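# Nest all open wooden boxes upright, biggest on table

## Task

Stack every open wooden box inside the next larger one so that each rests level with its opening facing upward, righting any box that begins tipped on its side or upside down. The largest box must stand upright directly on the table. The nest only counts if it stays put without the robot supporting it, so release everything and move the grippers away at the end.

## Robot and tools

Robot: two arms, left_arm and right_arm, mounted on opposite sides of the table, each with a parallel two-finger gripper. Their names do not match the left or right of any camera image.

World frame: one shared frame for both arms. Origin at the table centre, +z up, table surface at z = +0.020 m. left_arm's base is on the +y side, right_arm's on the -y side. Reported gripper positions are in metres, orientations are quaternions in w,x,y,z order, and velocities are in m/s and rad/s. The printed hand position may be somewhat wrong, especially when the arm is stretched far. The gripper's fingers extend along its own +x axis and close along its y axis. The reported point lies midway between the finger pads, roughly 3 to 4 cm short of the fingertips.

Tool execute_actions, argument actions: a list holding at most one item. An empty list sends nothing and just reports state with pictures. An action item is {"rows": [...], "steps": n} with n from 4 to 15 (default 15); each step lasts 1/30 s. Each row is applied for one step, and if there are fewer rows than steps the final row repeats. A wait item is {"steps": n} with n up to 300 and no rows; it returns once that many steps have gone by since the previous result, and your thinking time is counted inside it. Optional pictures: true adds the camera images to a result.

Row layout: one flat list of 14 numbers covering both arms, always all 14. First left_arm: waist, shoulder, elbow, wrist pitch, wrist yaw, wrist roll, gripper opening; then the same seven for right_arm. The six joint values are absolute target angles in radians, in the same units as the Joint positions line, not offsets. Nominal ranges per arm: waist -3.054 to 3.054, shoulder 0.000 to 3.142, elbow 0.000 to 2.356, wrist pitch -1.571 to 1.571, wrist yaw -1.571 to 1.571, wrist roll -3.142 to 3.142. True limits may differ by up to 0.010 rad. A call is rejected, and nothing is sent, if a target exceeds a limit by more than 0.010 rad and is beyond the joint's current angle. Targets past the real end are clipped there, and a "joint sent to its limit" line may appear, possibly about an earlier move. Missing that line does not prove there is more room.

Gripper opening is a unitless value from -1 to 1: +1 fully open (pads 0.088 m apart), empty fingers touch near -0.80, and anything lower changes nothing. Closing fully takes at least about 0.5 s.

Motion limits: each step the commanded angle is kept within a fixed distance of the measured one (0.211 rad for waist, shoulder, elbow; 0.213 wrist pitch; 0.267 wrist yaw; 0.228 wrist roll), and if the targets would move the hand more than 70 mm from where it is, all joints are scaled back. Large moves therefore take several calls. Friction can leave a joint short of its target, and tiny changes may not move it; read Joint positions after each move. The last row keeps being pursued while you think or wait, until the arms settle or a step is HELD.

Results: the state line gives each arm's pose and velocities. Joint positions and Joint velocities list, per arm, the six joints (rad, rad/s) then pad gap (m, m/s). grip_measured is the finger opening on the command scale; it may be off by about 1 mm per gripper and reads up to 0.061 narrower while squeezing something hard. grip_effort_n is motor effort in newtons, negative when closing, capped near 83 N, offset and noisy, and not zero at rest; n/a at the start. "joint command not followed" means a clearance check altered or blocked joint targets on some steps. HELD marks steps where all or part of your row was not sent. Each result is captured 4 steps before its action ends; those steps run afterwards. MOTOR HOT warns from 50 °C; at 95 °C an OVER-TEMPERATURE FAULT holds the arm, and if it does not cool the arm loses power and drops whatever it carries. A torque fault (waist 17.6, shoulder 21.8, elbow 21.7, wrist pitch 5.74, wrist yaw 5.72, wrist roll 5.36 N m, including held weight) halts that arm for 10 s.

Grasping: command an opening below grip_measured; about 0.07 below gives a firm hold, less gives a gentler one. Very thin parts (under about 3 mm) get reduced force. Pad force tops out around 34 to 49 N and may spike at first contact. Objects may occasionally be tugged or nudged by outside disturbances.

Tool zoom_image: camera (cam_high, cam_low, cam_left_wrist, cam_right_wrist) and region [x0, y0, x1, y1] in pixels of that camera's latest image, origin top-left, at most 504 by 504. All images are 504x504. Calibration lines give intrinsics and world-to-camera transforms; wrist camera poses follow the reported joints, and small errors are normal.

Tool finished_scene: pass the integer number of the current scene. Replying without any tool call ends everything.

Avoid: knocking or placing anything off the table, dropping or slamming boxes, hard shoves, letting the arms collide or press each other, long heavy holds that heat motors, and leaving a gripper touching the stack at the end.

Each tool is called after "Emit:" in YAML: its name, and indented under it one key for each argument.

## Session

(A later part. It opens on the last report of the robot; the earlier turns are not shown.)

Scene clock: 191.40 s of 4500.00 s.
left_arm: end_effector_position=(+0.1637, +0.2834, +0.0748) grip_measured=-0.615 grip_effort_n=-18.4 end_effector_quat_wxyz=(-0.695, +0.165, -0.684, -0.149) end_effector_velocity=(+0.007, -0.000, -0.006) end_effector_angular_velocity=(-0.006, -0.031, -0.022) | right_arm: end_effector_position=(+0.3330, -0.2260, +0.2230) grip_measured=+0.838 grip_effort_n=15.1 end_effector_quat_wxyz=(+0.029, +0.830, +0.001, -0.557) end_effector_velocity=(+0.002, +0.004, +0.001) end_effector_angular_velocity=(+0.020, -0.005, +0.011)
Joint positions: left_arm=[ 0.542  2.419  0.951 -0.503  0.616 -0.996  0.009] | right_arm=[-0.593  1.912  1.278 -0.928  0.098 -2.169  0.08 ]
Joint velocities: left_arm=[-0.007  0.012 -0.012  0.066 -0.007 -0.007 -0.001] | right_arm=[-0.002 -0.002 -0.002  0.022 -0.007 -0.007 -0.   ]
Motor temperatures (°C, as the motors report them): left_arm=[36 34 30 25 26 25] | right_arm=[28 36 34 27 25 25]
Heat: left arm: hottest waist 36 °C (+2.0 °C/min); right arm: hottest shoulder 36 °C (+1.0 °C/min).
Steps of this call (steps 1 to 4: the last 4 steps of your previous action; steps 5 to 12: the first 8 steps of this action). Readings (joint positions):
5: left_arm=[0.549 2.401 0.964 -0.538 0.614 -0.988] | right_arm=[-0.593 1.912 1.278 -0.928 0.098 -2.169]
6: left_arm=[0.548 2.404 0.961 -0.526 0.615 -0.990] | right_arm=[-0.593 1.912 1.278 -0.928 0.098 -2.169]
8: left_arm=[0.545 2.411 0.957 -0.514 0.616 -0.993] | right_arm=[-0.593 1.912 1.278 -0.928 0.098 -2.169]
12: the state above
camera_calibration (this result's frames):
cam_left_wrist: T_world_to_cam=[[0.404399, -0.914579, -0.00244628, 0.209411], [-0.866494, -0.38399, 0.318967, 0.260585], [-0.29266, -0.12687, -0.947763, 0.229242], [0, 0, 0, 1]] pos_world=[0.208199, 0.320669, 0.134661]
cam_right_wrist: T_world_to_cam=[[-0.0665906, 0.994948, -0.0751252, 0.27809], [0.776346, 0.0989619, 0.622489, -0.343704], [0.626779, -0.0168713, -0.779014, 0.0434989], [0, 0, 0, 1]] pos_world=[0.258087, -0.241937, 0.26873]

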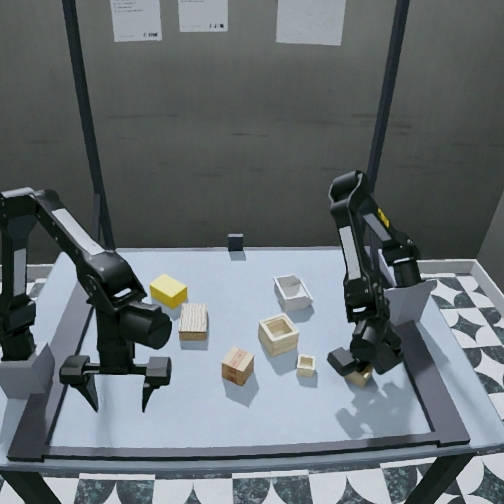

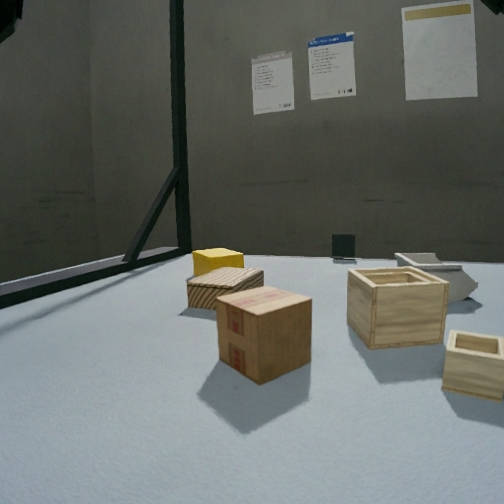

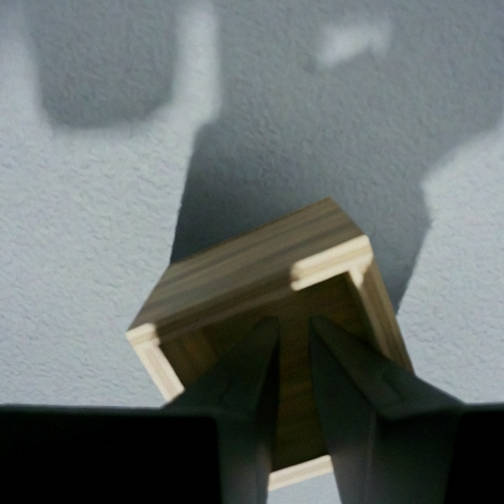

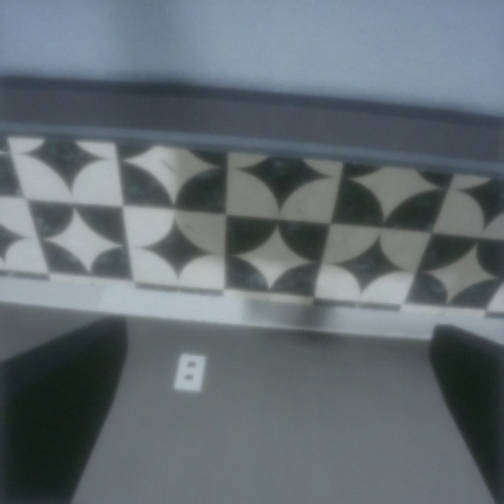

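Emit:
execute_actions:
  actions:
    - {"rows":[[0.54,2.43,0.945,-0.495,0.622,-1.36,-0.62,-0.593,1.912,1.278,-0.928,0.098,-2.169,0.84]],"steps":12}

Emit:
execute_actions:
  actions:
    - {"rows":[[0.54,2.43,0.945,-0.495,0.622,-1.36,0.4,-0.593,1.912,1.278,-0.928,0.098,-2.169,0.84]],"steps":15}
  pictures: true

Scene clock: 191.83 s of 4500.00 s.
left_arm: end_effector_position=(+0.1642, +0.2828, +0.0745) grip_measured=-0.617 grip_effort_n=-18.4 end_effector_quat_wxyz=(-0.663, +0.267, -0.654, -0.247) end_effector_velocity=(-0.002, +0.002, -0.000) end_effector_angular_velocity=(-0.000, +0.012, +0.479) | right_arm: end_effector_position=(+0.3330, -0.2260, +0.2230) grip_measured=+0.838 grip_effort_n=14.7 end_effector_quat_wxyz=(+0.029, +0.830, +0.001, -0.557) end_effector_velocity=(+0.002, -0.000, +0.001) end_effector_angular_velocity=(+0.006, -0.010, -0.009)
Joint positions: left_arm=[ 0.541  2.42   0.95  -0.497  0.618 -1.296  0.009] | right_arm=[-0.593  1.912  1.278 -0.928  0.098 -2.169  0.08 ]
Joint velocities: left_arm=[-0.002 -0.002 -0.002 -0.007 -0.007 -0.476 -0.   ] | right_arm=[-0.002 -0.002 -0.002  0.007  0.007  0.007 -0.   ]
Motor temperatures (°C, as the motors report them): left_arm=[36 34 30 25 26 25] | right_arm=[28 36 34 27 25 25]
Heat: left arm: hottest waist 36 °C (+2.0 °C/min); right arm: hottest shoulder 36 °C (+1.0 °C/min).
Steps of this call (steps 1 to 4: the last 4 steps of your previous action; step 5: the robot went on to your last target; steps 6 to 13: the first 8 steps of this action). Readings (joint positions):
6: left_arm=[0.542 2.420 0.950 -0.498 0.617 -1.025] | right_arm=[-0.593 1.912 1.278 -0.928 0.098 -2.169]
7: left_arm=[0.541 2.420 0.950 -0.498 0.618 -1.078] | right_arm=[-0.593 1.912 1.278 -0.928 0.098 -2.169]
9: left_arm=[0.541 2.420 0.950 -0.498 0.618 -1.175] | right_arm=[-0.593 1.912 1.278 -0.928 0.098 -2.169]
13: the state above

Scene clock: 192.33 s of 4500.00 s.
left_arm: end_effector_position=(+0.1642, +0.2828, +0.0742) grip_measured=-0.370 grip_effort_n=83.0 end_effector_quat_wxyz=(-0.655, +0.287, -0.646, -0.266) end_effector_velocity=(+0.002, +0.001, -0.002) end_effector_angular_velocity=(+0.006, -0.005, +0.019) | right_arm: end_effector_position=(+0.3330, -0.2260, +0.2230) grip_measured=+0.838 grip_effort_n=15.1 end_effector_quat_wxyz=(+0.029, +0.830, +0.001, -0.557) end_effector_velocity=(-0.002, +0.002, +0.002) end_effector_angular_velocity=(+0.011, +0.018, +0.009)
Joint positions: left_arm=[ 0.54   2.421  0.95  -0.496  0.619 -1.356  0.021] | right_arm=[-0.593  1.912  1.278 -0.928  0.098 -2.169  0.08 ]
Joint velocities: left_arm=[-0.002  0.007  0.002  0.007 -0.007 -0.022 -0.   ] | right_arm=[-0.002 -0.002  0.007 -0.007 -0.022 -0.007 -0.   ]
Motor temperatures (°C, as the motors report them): left_arm=[36 34 30 25 26 25] | right_arm=[28 36 34 27 25 25]
Heat: left arm: hottest waist 36 °C (+2.0 °C/min); right arm: hottest shoulder 36 °C (+1.0 °C/min).
Steps of this call (steps 1 to 4: the last 4 steps of your previous action; steps 5 to 15: the first 11 steps of this action). Readings (joint positions):
5: left_arm=[0.541 2.420 0.950 -0.497 0.618 -1.341] | right_arm=[-0.593 1.912 1.278 -0.928 0.098 -2.169]
6: left_arm=[0.541 2.420 0.950 -0.497 0.618 -1.345] | right_arm=[-0.593 1.912 1.278 -0.928 0.098 -2.169]
8: left_arm=[0.541 2.420 0.950 -0.497 0.618 -1.350] | right_arm=[-0.593 1.912 1.278 -0.928 0.098 -2.169]
12: left_arm=[0.540 2.421 0.950 -0.496 0.619 -1.355] | right_arm=[-0.593 1.912 1.278 -0.928 0.098 -2.169]
15: the state above
camera_calibration (this result's frames):
cam_left_wrist: T_world_to_cam=[[0.697619, -0.716462, 0.00318716, 0.104093], [-0.677291, -0.658015, 0.32908, 0.306635], [-0.233676, -0.231731, -0.944297, 0.248361], [0, 0, 0, 1]] pos_world=[0.1931, 0.333902, 0.133288]
cam_right_wrist: T_world_to_cam=[[-0.0665906, 0.994948, -0.0751252, 0.27809], [0.776346, 0.0989619, 0.622489, -0.343704], [0.626779, -0.0168713, -0.779014, 0.0434989], [0, 0, 0, 1]] pos_world=[0.258087, -0.241937, 0.26873]

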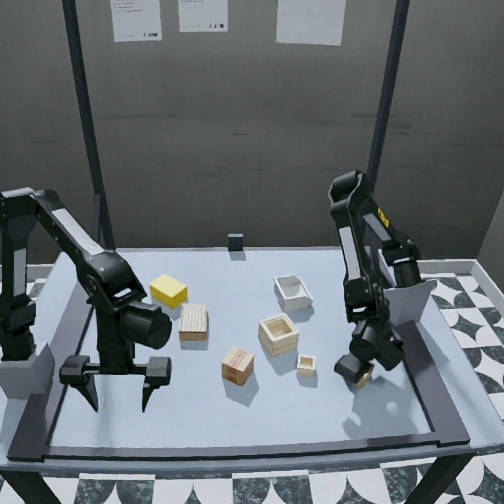

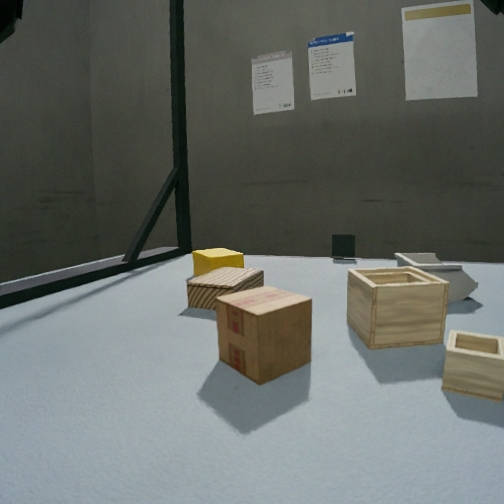

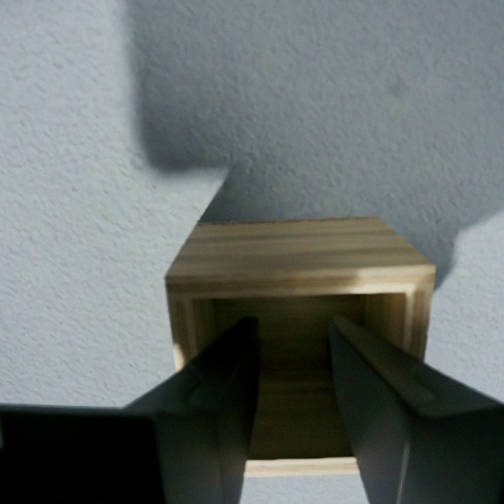

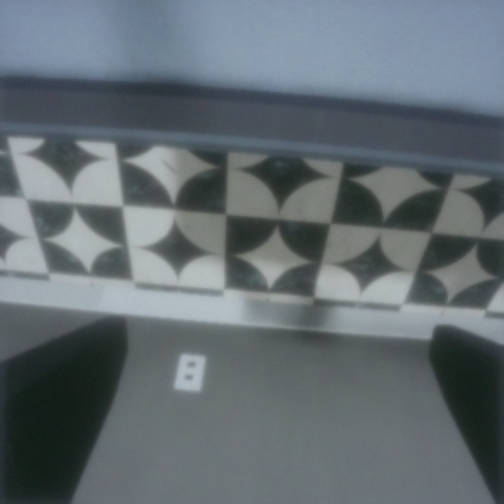

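Emit:
execute_actions:
  actions:
    - {"rows":[[0.64,2.19,1.25,-1.10,0.57,-1.1,0.4,-0.593,1.912,1.278,-0.928,0.098,-2.169,0.84]],"steps":15}

Emit:
execute_actions:
  actions:
    - {"rows":[[0.209,2.122,1.541,-1.152,0.671,-1.34,0.4,-0.593,1.912,1.278,-0.928,0.098,-2.169,0.84]],"steps":15}

Emit:
execute_actions:
  actions:
    - {"rows":[[0.17,2.165,1.485,-1.056,0.675,-1.375,0.4,-0.593,1.912,1.278,-0.928,0.098,-2.169,0.84]],"steps":15}
  pictures: true

Scene clock: 192.97 s of 4500.00 s.
left_arm: end_effector_position=(+0.1748, +0.2312, +0.1824) grip_measured=-0.370 grip_effort_n=83.0 end_effector_quat_wxyz=(-0.709, +0.248, -0.639, -0.169) end_effector_velocity=(-0.130, -0.034, +0.227) end_effector_angular_velocity=(+0.093, +0.186, +0.039) | right_arm: end_effector_position=(+0.3330, -0.2260, +0.2230) grip_measured=+0.838 grip_effort_n=14.7 end_effector_quat_wxyz=(+0.029, +0.830, +0.001, -0.557) end_effector_velocity=(-0.001, -0.002, -0.002) end_effector_angular_velocity=(-0.003, +0.012, -0.011)
Joint positions: left_arm=[ 0.624  2.228  1.205 -0.854  0.582 -1.137  0.021] | right_arm=[-0.593  1.912  1.278 -0.928  0.098 -2.169  0.08 ]
Joint velocities: left_arm=[ 0.154 -0.457  0.481 -1.282 -0.037  0.271 -0.   ] | right_arm=[-0.002  0.002 -0.002 -0.007 -0.007  0.007  0.   ]
Motor temperatures (°C, as the motors report them): left_arm=[36 34 30 25 26 25] | right_arm=[28 36 34 27 25 25]
Heat: left arm: hottest waist 36 °C (+2.0 °C/min); right arm: hottest shoulder 36 °C (+1.0 °C/min).
Steps of this call (steps 1 to 4: the last 4 steps of your previous action; steps 5 to 8: the robot went on to your last target; steps 9 to 19: the first 11 steps of this action). Readings (joint positions):
9: left_arm=[0.542 2.415 0.958 -0.509 0.618 -1.344] | right_arm=[-0.593 1.912 1.278 -0.928 0.098 -2.169]
10: left_arm=[0.548 2.407 0.974 -0.545 0.613 -1.316] | right_arm=[-0.593 1.912 1.278 -0.928 0.098 -2.169]
12: left_arm=[0.567 2.373 1.014 -0.596 0.603 -1.265] | right_arm=[-0.593 1.912 1.278 -0.928 0.098 -2.169]
16: left_arm=[0.603 2.284 1.133 -0.721 0.590 -1.181] | right_arm=[-0.593 1.912 1.278 -0.928 0.098 -2.169]
19: the state above

Scene clock: 193.47 s of 4500.00 s.
left_arm: end_effector_position=(+0.0871, +0.1234, +0.1934) grip_measured=-0.370 grip_effort_n=83.0 end_effector_quat_wxyz=(-0.705, +0.178, -0.667, -0.161) end_effector_velocity=(-0.298, -0.261, -0.138) end_effector_angular_velocity=(+0.336, +0.132, -0.787) | right_arm: end_effector_position=(+0.3330, -0.2260, +0.2230) grip_measured=+0.838 grip_effort_n=15.6 end_effector_quat_wxyz=(+0.029, +0.830, +0.001, -0.557) end_effector_velocity=(-0.003, -0.001, +0.001) end_effector_angular_velocity=(+0.004, +0.007, -0.004)
Joint positions: left_arm=[ 0.329  2.145  1.483 -1.129  0.652 -1.303  0.021] | right_arm=[-0.593  1.912  1.278 -0.928  0.098 -2.169  0.08 ]
Joint velocities: left_arm=[-1.067 -0.12   0.457 -0.168  0.139 -0.271 -0.   ] | right_arm=[ 0.002 -0.007 -0.002 -0.007 -0.007  0.007 -0.   ]
Motor temperatures (°C, as the motors report them): left_arm=[36 34 30 25 26 25] | right_arm=[28 36 34 27 25 25]
Heat: left arm: hottest waist 36 °C (+1.0 °C/min); right arm: hottest shoulder 36 °C (+1.0 °C/min).
Steps of this call (steps 1 to 4: the last 4 steps of your previous action; steps 5 to 15: the first 11 steps of this action). Readings (joint positions):
5: left_arm=[0.630 2.199 1.243 -1.038 0.577 -1.128] | right_arm=[-0.593 1.912 1.278 -0.928 0.098 -2.169]
6: left_arm=[0.614 2.199 1.261 -1.059 0.582 -1.161] | right_arm=[-0.593 1.912 1.278 -0.928 0.098 -2.169]
8: left_arm=[0.559 2.194 1.311 -1.078 0.606 -1.208] | right_arm=[-0.593 1.912 1.278 -0.928 0.098 -2.169]
12: left_arm=[0.433 2.162 1.425 -1.110 0.637 -1.271] | right_arm=[-0.593 1.912 1.278 -0.928 0.098 -2.169]
15: the state above

Scene clock: 193.97 s of 4500.00 s.
left_arm: end_effector_position=(+0.0539, +0.0959, +0.1533) grip_measured=-0.370 grip_effort_n=83.0 end_effector_quat_wxyz=(-0.709, +0.129, -0.678, -0.145) end_effector_velocity=(-0.000, -0.005, -0.002) end_effector_angular_velocity=(-0.013, -0.020, +0.003) | right_arm: end_effector_position=(+0.3330, -0.2260, +0.2230) grip_measured=+0.838 grip_effort_n=15.1 end_effector_quat_wxyz=(+0.029, +0.830, +0.001, -0.557) end_effector_velocity=(-0.001, -0.002, -0.002) end_effector_angular_velocity=(-0.008, +0.013, +0.003)
Joint positions: left_arm=[ 0.171  2.156  1.491 -1.063  0.671 -1.369  0.021] | right_arm=[-0.593  1.912  1.278 -0.928  0.098 -2.169  0.08 ]
Joint velocities: left_arm=[-0.012 -0.007 -0.007  0.037 -0.007 -0.037 -0.   ] | right_arm=[-0.002  0.002 -0.002 -0.007 -0.007 -0.007 -0.   ]
Motor temperatures (°C, as the motors report them): left_arm=[36 34 30 25 26 25] | right_arm=[28 36 34 27 25 25]
Heat: left arm: hottest waist 36 °C (+1.0 °C/min); right arm: hottest shoulder 36 °C (+1.0 °C/min).
Steps of this call (steps 1 to 4: the last 4 steps of your previous action; steps 5 to 15: the first 11 steps of this action). Readings (joint positions):
5: left_arm=[0.212 2.135 1.519 -1.138 0.668 -1.333] | right_arm=[-0.593 1.912 1.278 -0.928 0.098 -2.169]
6: left_arm=[0.203 2.135 1.515 -1.118 0.668 -1.342] | right_arm=[-0.593 1.912 1.278 -0.928 0.098 -2.169]
8: left_arm=[0.189 2.140 1.507 -1.090 0.669 -1.355] | right_arm=[-0.593 1.912 1.278 -0.928 0.098 -2.169]
12: left_arm=[0.174 2.153 1.493 -1.070 0.670 -1.366] | right_arm=[-0.593 1.912 1.278 -0.928 0.098 -2.169]
15: the state above
camera_calibration (this result's frames):
cam_left_wrist: T_world_to_cam=[[0.353228, -0.934544, -0.0430925, 0.0934892], [-0.892332, -0.350394, 0.284548, 0.0718304], [-0.281022, -0.0620577, -0.957693, 0.242297], [0, 0, 0, 1]] pos_world=[0.0991645, 0.127575, 0.215636]
cam_right_wrist: T_world_to_cam=[[-0.0665906, 0.994948, -0.0751252, 0.27809], [0.776346, 0.0989619, 0.622489, -0.343704], [0.626779, -0.0168713, -0.779014, 0.0434989], [0, 0, 0, 1]] pos_world=[0.258087, -0.241937, 0.26873]

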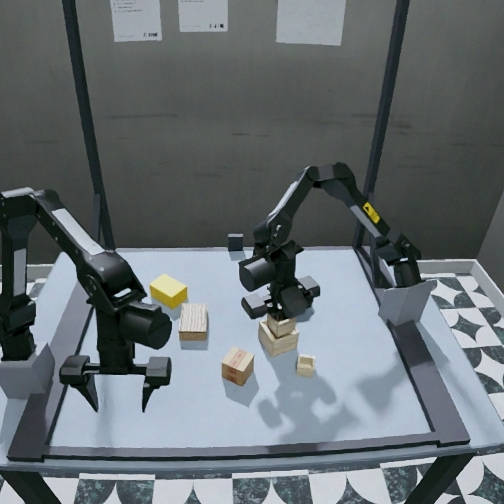

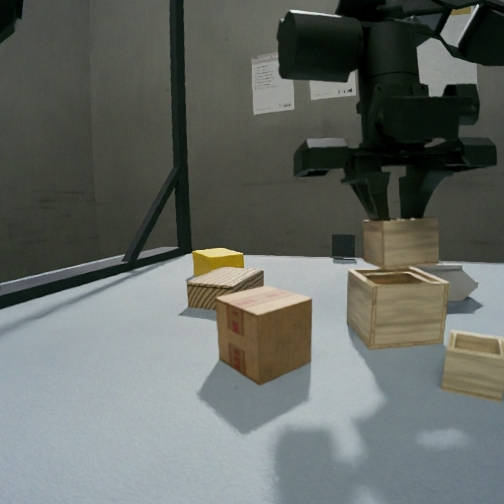

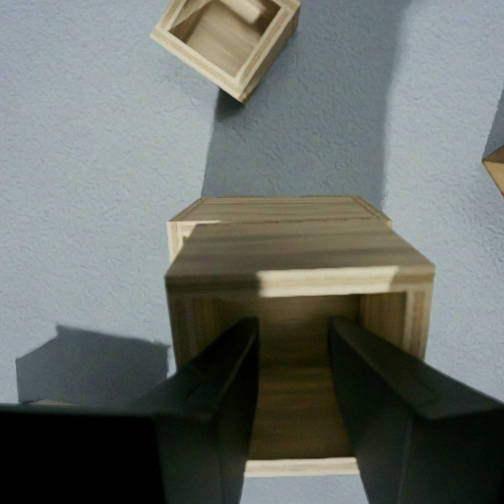

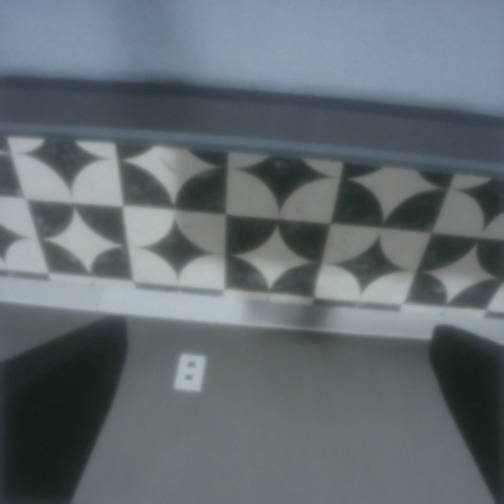

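Emit:
execute_actions:
  actions:
    - {"rows":[[0.135,2.165,1.485,-1.056,0.675,-1.405,0.4,-0.593,1.912,1.278,-0.928,0.098,-2.169,0.84]],"steps":15}
  pictures: true

Scene clock: 194.57 s of 4500.00 s.
left_arm: end_effector_position=(+0.0436, +0.0929, +0.1433) grip_measured=-0.370 grip_effort_n=83.0 end_effector_quat_wxyz=(-0.708, +0.121, -0.679, -0.152) end_effector_velocity=(-0.001, +0.002, -0.000) end_effector_angular_velocity=(+0.010, -0.003, +0.010) | right_arm: end_effector_position=(+0.3330, -0.2260, +0.2230) grip_measured=+0.838 grip_effort_n=15.6 end_effector_quat_wxyz=(+0.029, +0.830, +0.001, -0.557) end_effector_velocity=(-0.002, -0.002, +0.001) end_effector_angular_velocity=(-0.006, +0.008, +0.019)
Joint positions: left_arm=[ 0.133  2.156  1.49  -1.058  0.672 -1.4    0.021] | right_arm=[-0.593  1.912  1.278 -0.928  0.098 -2.169  0.08 ]
Joint velocities: left_arm=[-0.002 -0.002 -0.002 -0.007 -0.007 -0.007 -0.   ] | right_arm=[-0.002 -0.007 -0.002 -0.007 -0.007 -0.022 -0.   ]
Motor temperatures (°C, as the motors report them): left_arm=[36 34 30 25 26 25] | right_arm=[28 36 34 27 25 25]
Heat: left arm: hottest waist 36 °C (+1.0 °C/min); right arm: hottest shoulder 36 °C (+1.0 °C/min).
Steps of this call (steps 1 to 4: the last 4 steps of your previous action; steps 5 to 7: the robot went on to your last target; steps 8 to 18: the first 11 steps of this action). Readings (joint positions):
8: left_arm=[0.169 2.156 1.490 -1.058 0.671 -1.375] | right_arm=[-0.593 1.912 1.278 -0.928 0.098 -2.169]
9: left_arm=[0.165 2.156 1.490 -1.058 0.671 -1.382] | right_arm=[-0.593 1.912 1.278 -0.928 0.098 -2.169]
11: left_arm=[0.152 2.156 1.490 -1.058 0.671 -1.390] | right_arm=[-0.593 1.912 1.278 -0.928 0.098 -2.169]
15: left_arm=[0.134 2.156 1.490 -1.058 0.672 -1.398] | right_arm=[-0.593 1.912 1.278 -0.928 0.098 -2.169]
18: the state above
camera_calibration (this result's frames):
cam_left_wrist: T_world_to_cam=[[0.352223, -0.933701, -0.0643595, 0.0968977], [-0.890489, -0.355497, 0.28399, 0.0649465], [-0.288042, -0.0427164, -0.956665, 0.228072], [0, 0, 0, 1]] pos_world=[0.0893987, 0.123304, 0.20598]
cam_right_wrist: T_world_to_cam=[[-0.0665906, 0.994948, -0.0751252, 0.27809], [0.776346, 0.0989619, 0.622489, -0.343704], [0.626779, -0.0168713, -0.779014, 0.0434989], [0, 0, 0, 1]] pos_world=[0.258087, -0.241937, 0.26873]

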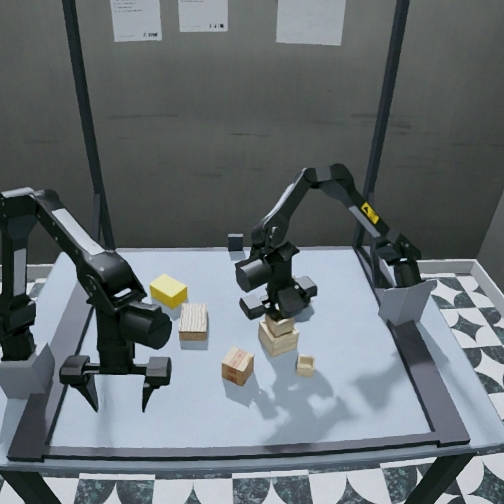

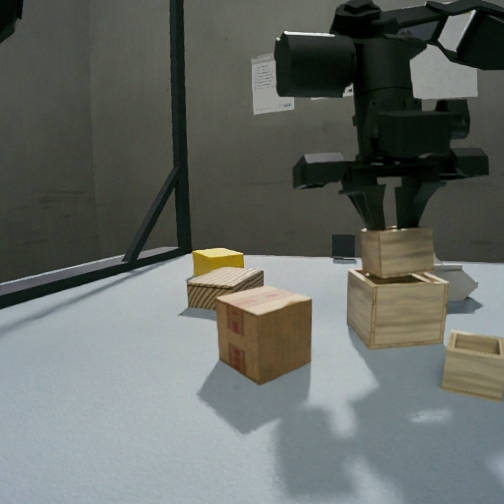

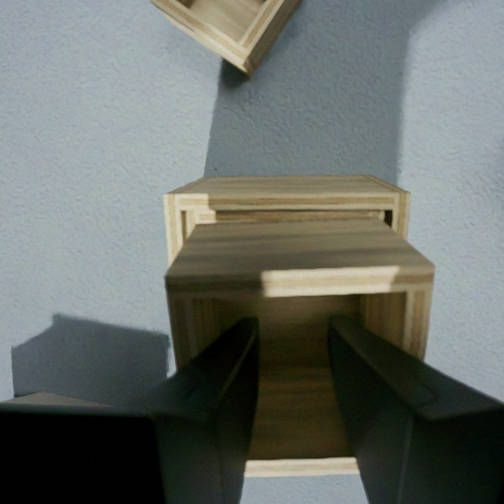

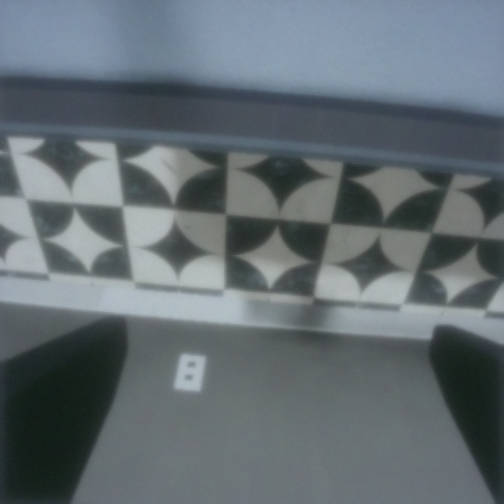

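Emit:
execute_actions:
  actions:
    - {"rows":[[0.128,2.185,1.458,-1.01,0.676,-1.41,0.4,-0.593,1.912,1.278,-0.928,0.098,-2.169,0.84]],"steps":15}
  pictures: true

Scene clock: 195.07 s of 4500.00 s.
left_arm: end_effector_position=(+0.0499, +0.0944, +0.1364) grip_measured=-0.370 grip_effort_n=83.0 end_effector_quat_wxyz=(-0.708, +0.125, -0.679, -0.150) end_effector_velocity=(-0.001, +0.008, -0.001) end_effector_angular_velocity=(+0.022, +0.005, +0.030) | right_arm: end_effector_position=(+0.3330, -0.2260, +0.2230) grip_measured=+0.838 grip_effort_n=15.1 end_effector_quat_wxyz=(+0.029, +0.830, +0.001, -0.557) end_effector_velocity=(-0.003, -0.001, -0.001) end_effector_angular_velocity=(-0.006, +0.010, +0.009)
Joint positions: left_arm=[ 0.133  2.168  1.469 -1.016  0.674 -1.407  0.021] | right_arm=[-0.593  1.912  1.278 -0.928  0.098 -2.169  0.08 ]
Joint velocities: left_arm=[ 0.002 -0.002 -0.012 -0.022 -0.007 -0.007 -0.   ] | right_arm=[ 0.002 -0.002 -0.002 -0.007 -0.007 -0.007 -0.   ]
Motor temperatures (°C, as the motors report them): left_arm=[36 34 30 25 26 25] | right_arm=[28 36 34 27 25 25]
Heat: left arm: hottest waist 36 °C (+1.0 °C/min); right arm: hottest shoulder 36 °C (+1.0 °C/min).
Steps of this call (steps 1 to 4: the last 4 steps of your previous action; steps 5 to 15: the first 11 steps of this action). Readings (joint positions):
5: left_arm=[0.133 2.157 1.487 -1.054 0.672 -1.402] | right_arm=[-0.593 1.912 1.278 -0.928 0.098 -2.169]
6: left_arm=[0.132 2.158 1.483 -1.042 0.672 -1.403] | right_arm=[-0.593 1.912 1.278 -0.928 0.098 -2.169]
8: left_arm=[0.131 2.164 1.476 -1.028 0.672 -1.405] | right_arm=[-0.593 1.912 1.278 -0.928 0.098 -2.169]
12: left_arm=[0.133 2.168 1.470 -1.017 0.674 -1.406] | right_arm=[-0.593 1.912 1.278 -0.928 0.098 -2.169]
15: the state above
camera_calibration (this result's frames):
cam_left_wrist: T_world_to_cam=[[0.353882, -0.933574, -0.0566298, 0.0944248], [-0.890451, -0.35482, 0.284955, 0.0728545], [-0.28612, -0.0504143, -0.956867, 0.22398], [0, 0, 0, 1]] pos_world=[0.0955432, 0.125295, 0.198906]
cam_right_wrist: T_world_to_cam=[[-0.0665906, 0.994948, -0.0751252, 0.27809], [0.776346, 0.0989619, 0.622489, -0.343704], [0.626779, -0.0168713, -0.779014, 0.0434989], [0, 0, 0, 1]] pos_world=[0.258087, -0.241937, 0.26873]

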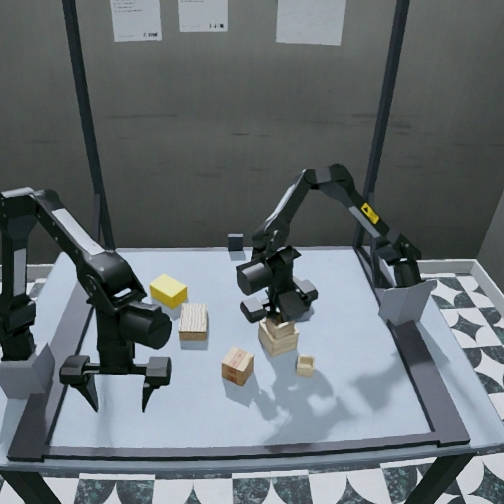

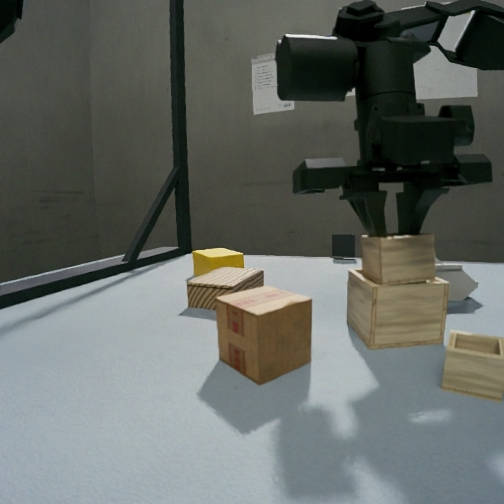

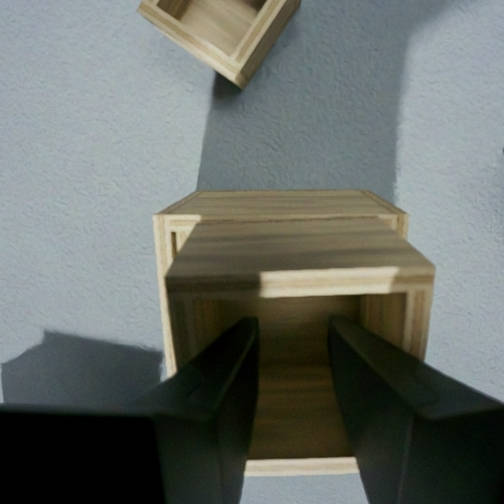

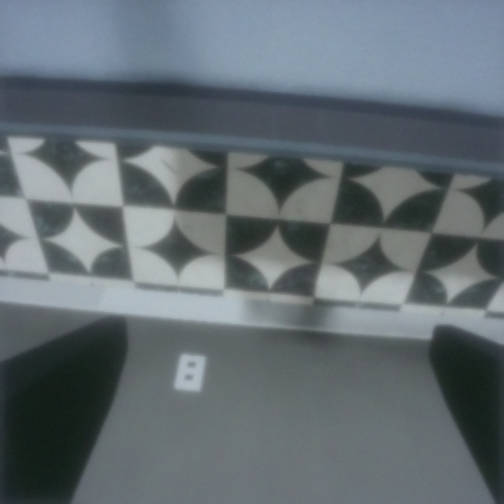

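Emit:
execute_actions:
  actions:
    - {"rows":[[0.112,2.160,1.470,-1.025,0.676,-1.425,0.4,-0.593,1.912,1.278,-0.928,0.098,-2.169,0.84]],"steps":15}
  pictures: true

Scene clock: 195.57 s of 4500.00 s.
left_arm: end_effector_position=(+0.0481, +0.0942, +0.1360) grip_measured=-0.370 grip_effort_n=83.0 end_effector_quat_wxyz=(-0.708, +0.128, -0.677, -0.155) end_effector_velocity=(-0.004, +0.004, -0.001) end_effector_angular_velocity=(+0.029, -0.010, +0.024) | right_arm: end_effector_position=(+0.3330, -0.2260, +0.2230) grip_measured=+0.838 grip_effort_n=14.7 end_effector_quat_wxyz=(+0.029, +0.830, +0.001, -0.557) end_effector_velocity=(-0.001, -0.006, -0.002) end_effector_angular_velocity=(-0.028, +0.008, -0.003)
Joint positions: left_arm=[ 0.129  2.166  1.47  -1.019  0.672 -1.422  0.021] | right_arm=[-0.593  1.912  1.278 -0.928  0.098 -2.169  0.08 ]
Joint velocities: left_arm=[-0.012 -0.007 -0.002 -0.022 -0.022 -0.022  0.   ] | right_arm=[-0.002  0.002 -0.002 -0.022  0.007 -0.007 -0.   ]
Motor temperatures (°C, as the motors report them): left_arm=[36 34 30 25 26 25] | right_arm=[28 36 34 27 25 25]
Heat: left arm: hottest waist 36 °C (+1.0 °C/min); right arm: hottest shoulder 36 °C (+1.0 °C/min).
Steps of this call (steps 1 to 4: the last 4 steps of your previous action; steps 5 to 15: the first 11 steps of this action). Readings (joint positions):
5: left_arm=[0.133 2.168 1.468 -1.015 0.674 -1.409] | right_arm=[-0.593 1.912 1.278 -0.928 0.098 -2.169]
6: left_arm=[0.133 2.168 1.468 -1.015 0.674 -1.412] | right_arm=[-0.593 1.912 1.278 -0.928 0.098 -2.169]
8: left_arm=[0.131 2.168 1.469 -1.016 0.674 -1.417] | right_arm=[-0.593 1.912 1.278 -0.928 0.098 -2.169]
12: left_arm=[0.130 2.167 1.470 -1.017 0.673 -1.420] | right_arm=[-0.593 1.912 1.278 -0.928 0.098 -2.169]
15: the state above
camera_calibration (this result's frames):
cam_left_wrist: T_world_to_cam=[[0.36481, -0.929172, -0.0596115, 0.0943583], [-0.886546, -0.366212, 0.282709, 0.0725166], [-0.284515, -0.0502867, -0.957352, 0.223068], [0, 0, 0, 1]] pos_world=[0.0933328, 0.125449, 0.198679]
cam_right_wrist: T_world_to_cam=[[-0.0665906, 0.994948, -0.0751252, 0.27809], [0.776346, 0.0989619, 0.622489, -0.343704], [0.626779, -0.0168713, -0.779014, 0.0434989], [0, 0, 0, 1]] pos_world=[0.258087, -0.241937, 0.26873]

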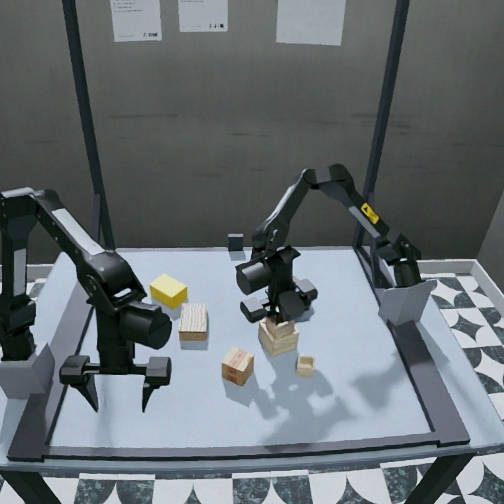

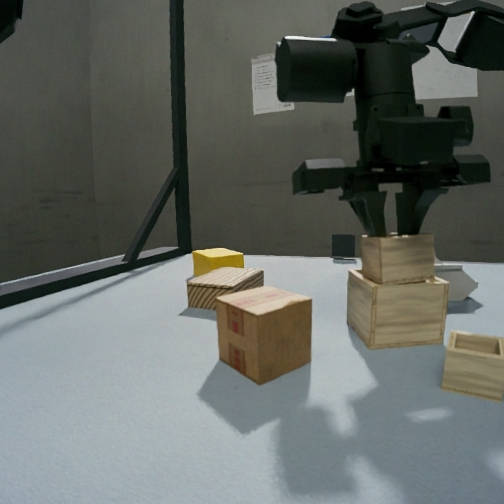

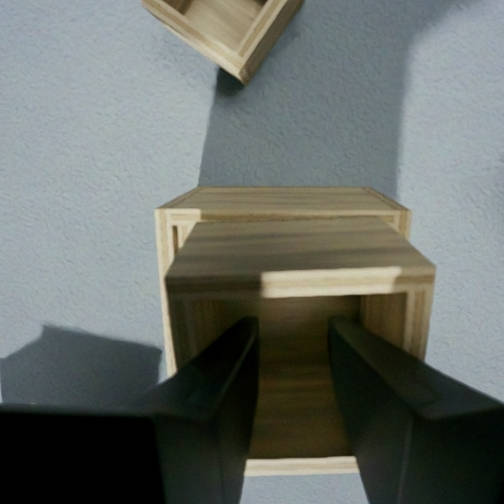

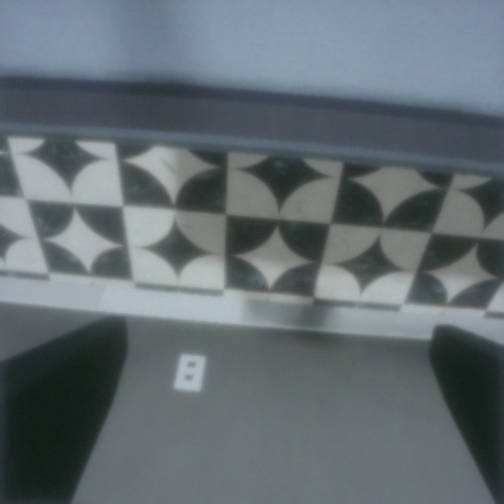

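Emit:
execute_actions:
  actions:
    - {"rows":[[0.098,2.150,1.465,-1.025,0.676,-1.42,0.4,-0.593,1.912,1.278,-0.928,0.098,-2.169,0.84]],"steps":15}
  pictures: true

Scene clock: 196.07 s of 4500.00 s.
left_arm: end_effector_position=(+0.0411, +0.0923, +0.1345) grip_measured=-0.370 grip_effort_n=83.0 end_effector_quat_wxyz=(-0.709, +0.119, -0.678, -0.152) end_effector_velocity=(+0.008, +0.003, +0.007) end_effector_angular_velocity=(-0.009, -0.010, +0.032) | right_arm: end_effector_position=(+0.3330, -0.2260, +0.2230) grip_measured=+0.838 grip_effort_n=15.1 end_effector_quat_wxyz=(+0.029, +0.830, +0.001, -0.557) end_effector_velocity=(-0.004, +0.002, +0.001) end_effector_angular_velocity=(+0.009, +0.018, +0.014)
Joint positions: left_arm=[ 0.112  2.156  1.47  -1.023  0.672 -1.422  0.021] | right_arm=[-0.593  1.912  1.278 -0.928  0.098 -2.169  0.08 ]
Joint velocities: left_arm=[ 0.027  0.002  0.002 -0.007 -0.007 -0.007 -0.   ] | right_arm=[ 0.002 -0.007  0.002 -0.007 -0.022 -0.007 -0.   ]
Motor temperatures (°C, as the motors report them): left_arm=[36 34 30 25 26 25] | right_arm=[28 36 34 27 25 25]
Heat: left arm: hottest waist 36 °C (+1.0 °C/min); right arm: hottest shoulder 36 °C (+1.0 °C/min).
Steps of this call (steps 1 to 4: the last 4 steps of your previous action; steps 5 to 15: the first 11 steps of this action). Readings (joint positions):
5: left_arm=[0.128 2.164 1.470 -1.020 0.672 -1.422] | right_arm=[-0.593 1.912 1.278 -0.928 0.098 -2.169]
6: left_arm=[0.126 2.163 1.470 -1.020 0.671 -1.422] | right_arm=[-0.593 1.912 1.278 -0.928 0.098 -2.169]
8: left_arm=[0.122 2.160 1.470 -1.022 0.670 -1.422] | right_arm=[-0.593 1.912 1.278 -0.928 0.098 -2.169]
12: left_arm=[0.113 2.156 1.470 -1.023 0.672 -1.422] | right_arm=[-0.593 1.912 1.278 -0.928 0.098 -2.169]
15: the state above
camera_calibration (this result's frames):
cam_left_wrist: T_world_to_cam=[[0.348945, -0.934811, -0.0660695, 0.0970827], [-0.892315, -0.35297, 0.2814, 0.065211], [-0.286376, -0.0392382, -0.957313, 0.218576], [0, 0, 0, 1]] pos_world=[0.0869073, 0.122348, 0.19731]
cam_right_wrist: T_world_to_cam=[[-0.0665906, 0.994948, -0.0751252, 0.27809], [0.776346, 0.0989619, 0.622489, -0.343704], [0.626779, -0.0168713, -0.779014, 0.0434989], [0, 0, 0, 1]] pos_world=[0.258087, -0.241937, 0.26873]

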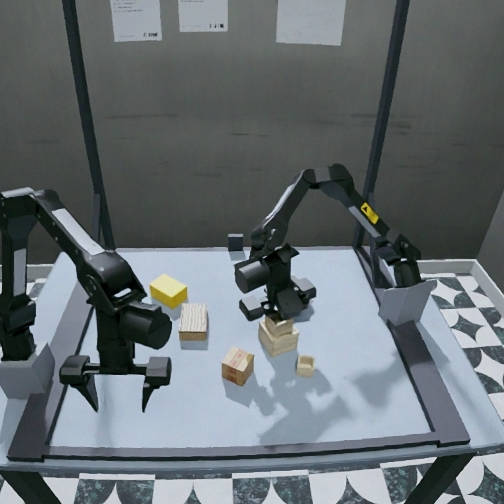

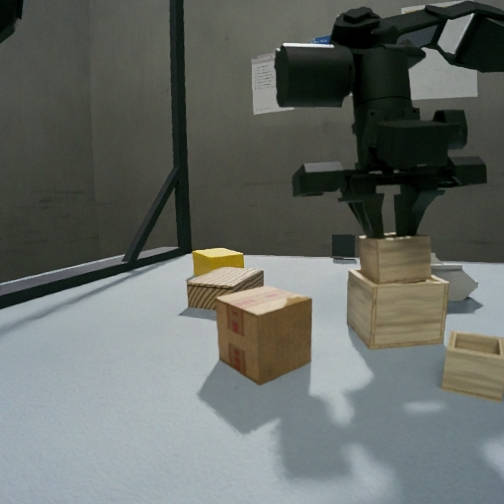

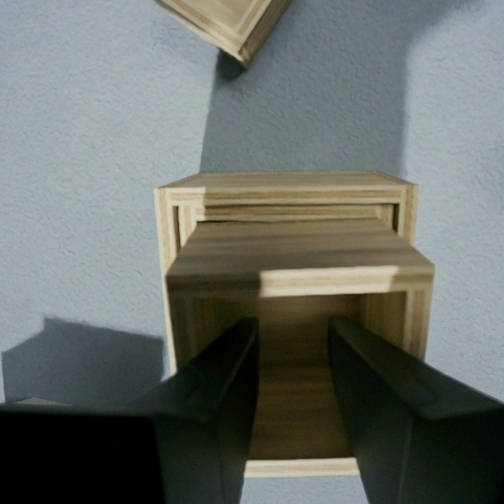

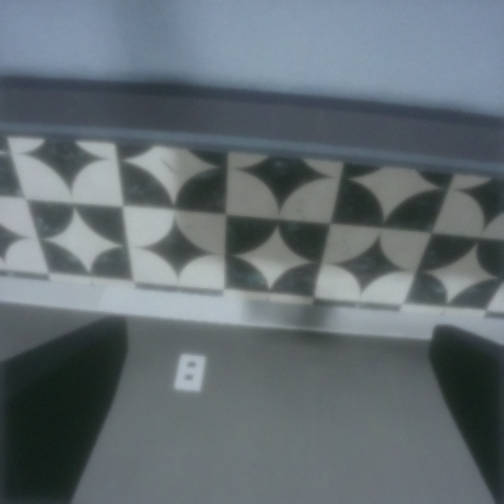

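Emit:
execute_actions:
  actions:
    - {"rows":[[0.088,2.172,1.44,-0.975,0.676,-1.42,0.4,-0.593,1.912,1.278,-0.928,0.098,-2.169,0.84]],"steps":15}
  pictures: true

Scene clock: 196.60 s of 4500.00 s.
left_arm: end_effector_position=(+0.0442, +0.0912, +0.1323) grip_measured=-0.370 grip_effort_n=83.0 end_effector_quat_wxyz=(-0.710, +0.122, -0.679, -0.142) end_effector_velocity=(-0.001, +0.001, +0.000) end_effector_angular_velocity=(-0.007, +0.005, +0.008) | right_arm: end_effector_position=(+0.3330, -0.2260, +0.2230) grip_measured=+0.838 grip_effort_n=15.6 end_effector_quat_wxyz=(+0.029, +0.830, +0.001, -0.557) end_effector_velocity=(+0.002, -0.000, +0.001) end_effector_angular_velocity=(+0.000, -0.010, +0.005)
Joint positions: left_arm=[ 0.114  2.155  1.455 -0.989  0.677 -1.422  0.021] | right_arm=[-0.593  1.912  1.278 -0.928  0.098 -2.169  0.08 ]
Joint velocities: left_arm=[ 0.002 -0.007 -0.012  0.007  0.007 -0.007 -0.   ] | right_arm=[-0.002 -0.002 -0.002  0.007  0.007 -0.007 -0.   ]
Motor temperatures (°C, as the motors report them): left_arm=[36 34 30 25 26 25] | right_arm=[28 36 34 27 25 25]
Heat: left arm: hottest waist 36 °C (+1.0 °C/min); right arm: hottest shoulder 36 °C (+1.0 °C/min).
Steps of this call (steps 1 to 4: the last 4 steps of your previous action; step 5: the robot went on to your last target; steps 6 to 16: the first 11 steps of this action). Readings (joint positions):
6: left_arm=[0.112 2.155 1.469 -1.021 0.672 -1.422] | right_arm=[-0.593 1.912 1.278 -0.928 0.098 -2.169]
7: left_arm=[0.112 2.155 1.465 -1.012 0.672 -1.422] | right_arm=[-0.593 1.912 1.278 -0.928 0.098 -2.169]
9: left_arm=[0.112 2.155 1.461 -1.001 0.673 -1.422] | right_arm=[-0.593 1.912 1.278 -0.928 0.098 -2.169]
13: left_arm=[0.113 2.155 1.456 -0.990 0.676 -1.422] | right_arm=[-0.593 1.912 1.278 -0.928 0.098 -2.169]
16: the state above
camera_calibration (this result's frames):
cam_left_wrist: T_world_to_cam=[[0.338069, -0.939812, -0.0496184, 0.0936481], [-0.897316, -0.337783, 0.284125, 0.0666642], [-0.283784, -0.0515305, -0.957502, 0.218309], [0, 0, 0, 1]] pos_world=[0.0901119, 0.121779, 0.194737]
cam_right_wrist: T_world_to_cam=[[-0.0665906, 0.994948, -0.0751252, 0.27809], [0.776346, 0.0989619, 0.622489, -0.343704], [0.626779, -0.0168713, -0.779014, 0.0434989], [0, 0, 0, 1]] pos_world=[0.258087, -0.241937, 0.26873]

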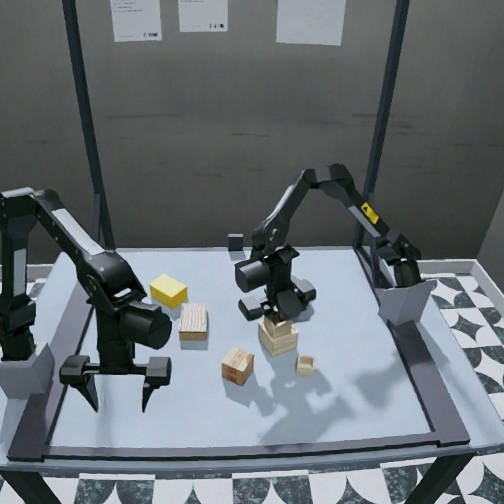

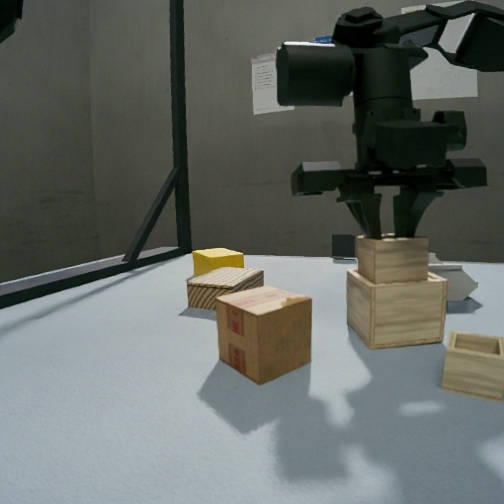

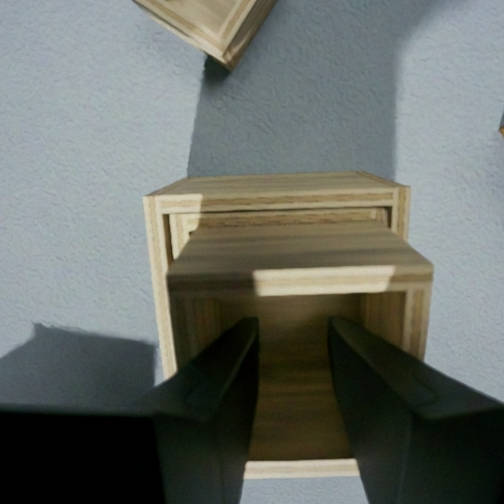

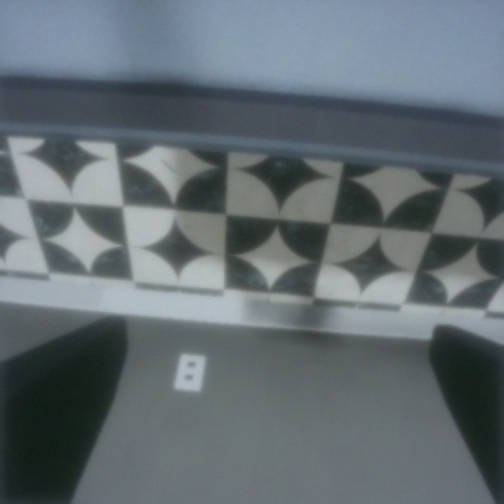

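Emit:
execute_actions:
  actions:
    - {"rows":[[0.115,2.145,1.475,-1.04,0.674,-1.41,0.4,-0.593,1.912,1.278,-0.928,0.098,-2.169,0.84]],"steps":10}

Emit:
execute_actions:
  actions:
    - {"rows":[[0.115,2.120,1.45,-1.04,0.674,-1.41,0.4,-0.593,1.912,1.278,-0.928,0.098,-2.169,0.84]],"steps":15}
  pictures: true

Scene clock: 197.03 s of 4500.00 s.
left_arm: end_effector_position=(+0.0406, +0.0934, +0.1350) grip_measured=-0.370 grip_effort_n=83.0 end_effector_quat_wxyz=(-0.707, +0.119, -0.681, -0.150) end_effector_velocity=(-0.012, +0.020, +0.001) end_effector_angular_velocity=(+0.108, +0.018, +0.051) | right_arm: end_effector_position=(+0.3330, -0.2260, +0.2230) grip_measured=+0.838 grip_effort_n=14.7 end_effector_quat_wxyz=(+0.029, +0.830, +0.001, -0.557) end_effector_velocity=(+0.000, +0.001, +0.000) end_effector_angular_velocity=(+0.008, +0.003, +0.008)
Joint positions: left_arm=[ 0.115  2.153  1.464 -1.023  0.678 -1.416  0.021] | right_arm=[-0.593  1.912  1.278 -0.928  0.098 -2.169  0.08 ]
Joint velocities: left_arm=[-0.012 -0.002  0.012 -0.139 -0.037  0.022  0.   ] | right_arm=[-0.002 -0.002 -0.002  0.007 -0.007 -0.007 -0.   ]
Motor temperatures (°C, as the motors report them): left_arm=[35 34 30 25 26 25] | right_arm=[28 36 34 27 25 25]
Heat: left arm: hottest waist 35 °C (+0.0 °C/min); right arm: hottest shoulder 36 °C (+1.0 °C/min).
Steps of this call (steps 1 to 4: the last 4 steps of your previous action; steps 5 to 7: the robot went on to your last target; steps 8 to 13: the first 6 steps of this action). Readings (joint positions):
8: left_arm=[0.114 2.153 1.455 -0.989 0.678 -1.421] | right_arm=[-0.593 1.912 1.278 -0.928 0.098 -2.169]
9: left_arm=[0.115 2.153 1.458 -0.996 0.678 -1.419] | right_arm=[-0.593 1.912 1.278 -0.928 0.098 -2.169]
11: left_arm=[0.115 2.153 1.462 -1.012 0.678 -1.417] | right_arm=[-0.593 1.912 1.278 -0.928 0.098 -2.169]
13: the state above

Scene clock: 197.53 s of 4500.00 s.
left_arm: end_effector_position=(+0.0354, +0.0955, +0.1377) grip_measured=-0.370 grip_effort_n=83.0 end_effector_quat_wxyz=(-0.707, +0.117, -0.681, -0.152) end_effector_velocity=(-0.002, +0.004, -0.001) end_effector_angular_velocity=(+0.013, -0.001, -0.001) | right_arm: end_effector_position=(+0.3330, -0.2260, +0.2230) grip_measured=+0.838 grip_effort_n=15.1 end_effector_quat_wxyz=(+0.029, +0.830, +0.001, -0.557) end_effector_velocity=(-0.001, -0.005, +0.001) end_effector_angular_velocity=(-0.020, +0.003, -0.001)
Joint positions: left_arm=[ 0.112  2.135  1.457 -1.038  0.678 -1.413  0.021] | right_arm=[-0.593  1.912  1.278 -0.928  0.098 -2.169  0.08 ]
Joint velocities: left_arm=[-0.002 -0.007 -0.012 -0.007 -0.007  0.007 -0.   ] | right_arm=[-0.002 -0.007 -0.002 -0.022  0.007 -0.007 -0.   ]
Motor temperatures (°C, as the motors report them): left_arm=[36 34 30 25 26 25] | right_arm=[28 36 34 27 25 25]
Heat: left arm: hottest waist 36 °C (+1.0 °C/min); right arm: hottest shoulder 36 °C (+1.0 °C/min).
Steps of this call (steps 1 to 4: the last 4 steps of your previous action; steps 5 to 15: the first 11 steps of this action). Readings (joint positions):
5: left_arm=[0.112 2.152 1.464 -1.034 0.678 -1.414] | right_arm=[-0.593 1.912 1.278 -0.928 0.098 -2.169]
6: left_arm=[0.112 2.150 1.464 -1.035 0.678 -1.414] | right_arm=[-0.593 1.912 1.278 -0.928 0.098 -2.169]
8: left_arm=[0.112 2.145 1.461 -1.037 0.678 -1.413] | right_arm=[-0.593 1.912 1.278 -0.928 0.098 -2.169]
12: left_arm=[0.112 2.137 1.458 -1.038 0.678 -1.413] | right_arm=[-0.593 1.912 1.278 -0.928 0.098 -2.169]
15: the state above
camera_calibration (this result's frames):
cam_left_wrist: T_world_to_cam=[[0.345878, -0.935602, -0.0708286, 0.103096], [-0.890947, -0.351166, 0.287917, 0.0592337], [-0.294249, -0.0364796, -0.955032, 0.219866], [0, 0, 0, 1]] pos_world=[0.0818106, 0.125278, 0.200227]
cam_right_wrist: T_world_to_cam=[[-0.0665906, 0.994948, -0.0751252, 0.27809], [0.776346, 0.0989619, 0.622489, -0.343704], [0.626779, -0.0168713, -0.779014, 0.0434989], [0, 0, 0, 1]] pos_world=[0.258087, -0.241937, 0.26873]

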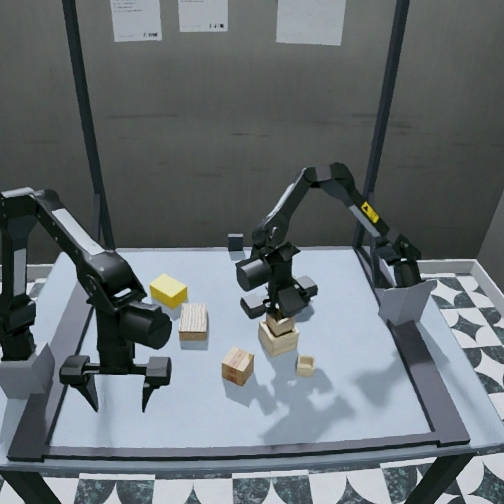

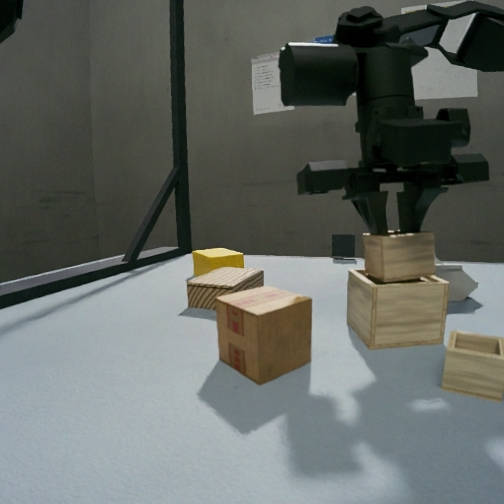

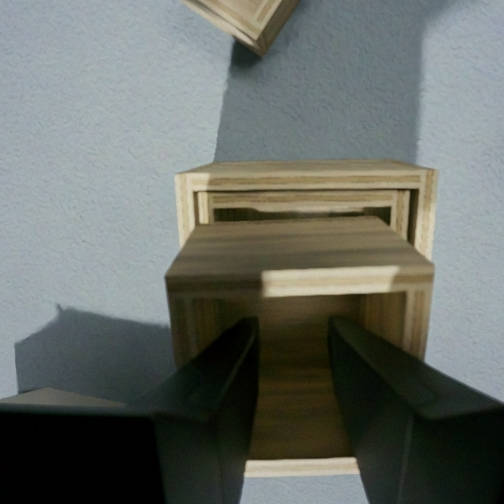

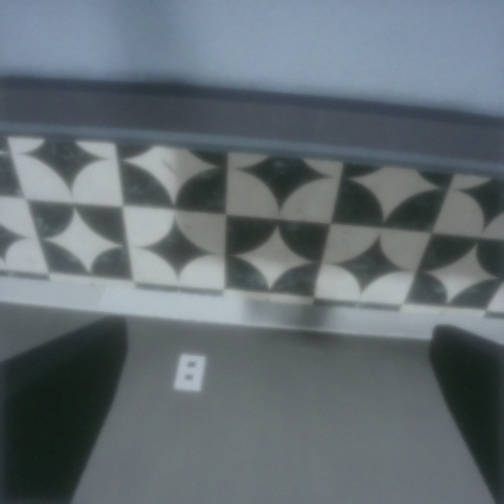

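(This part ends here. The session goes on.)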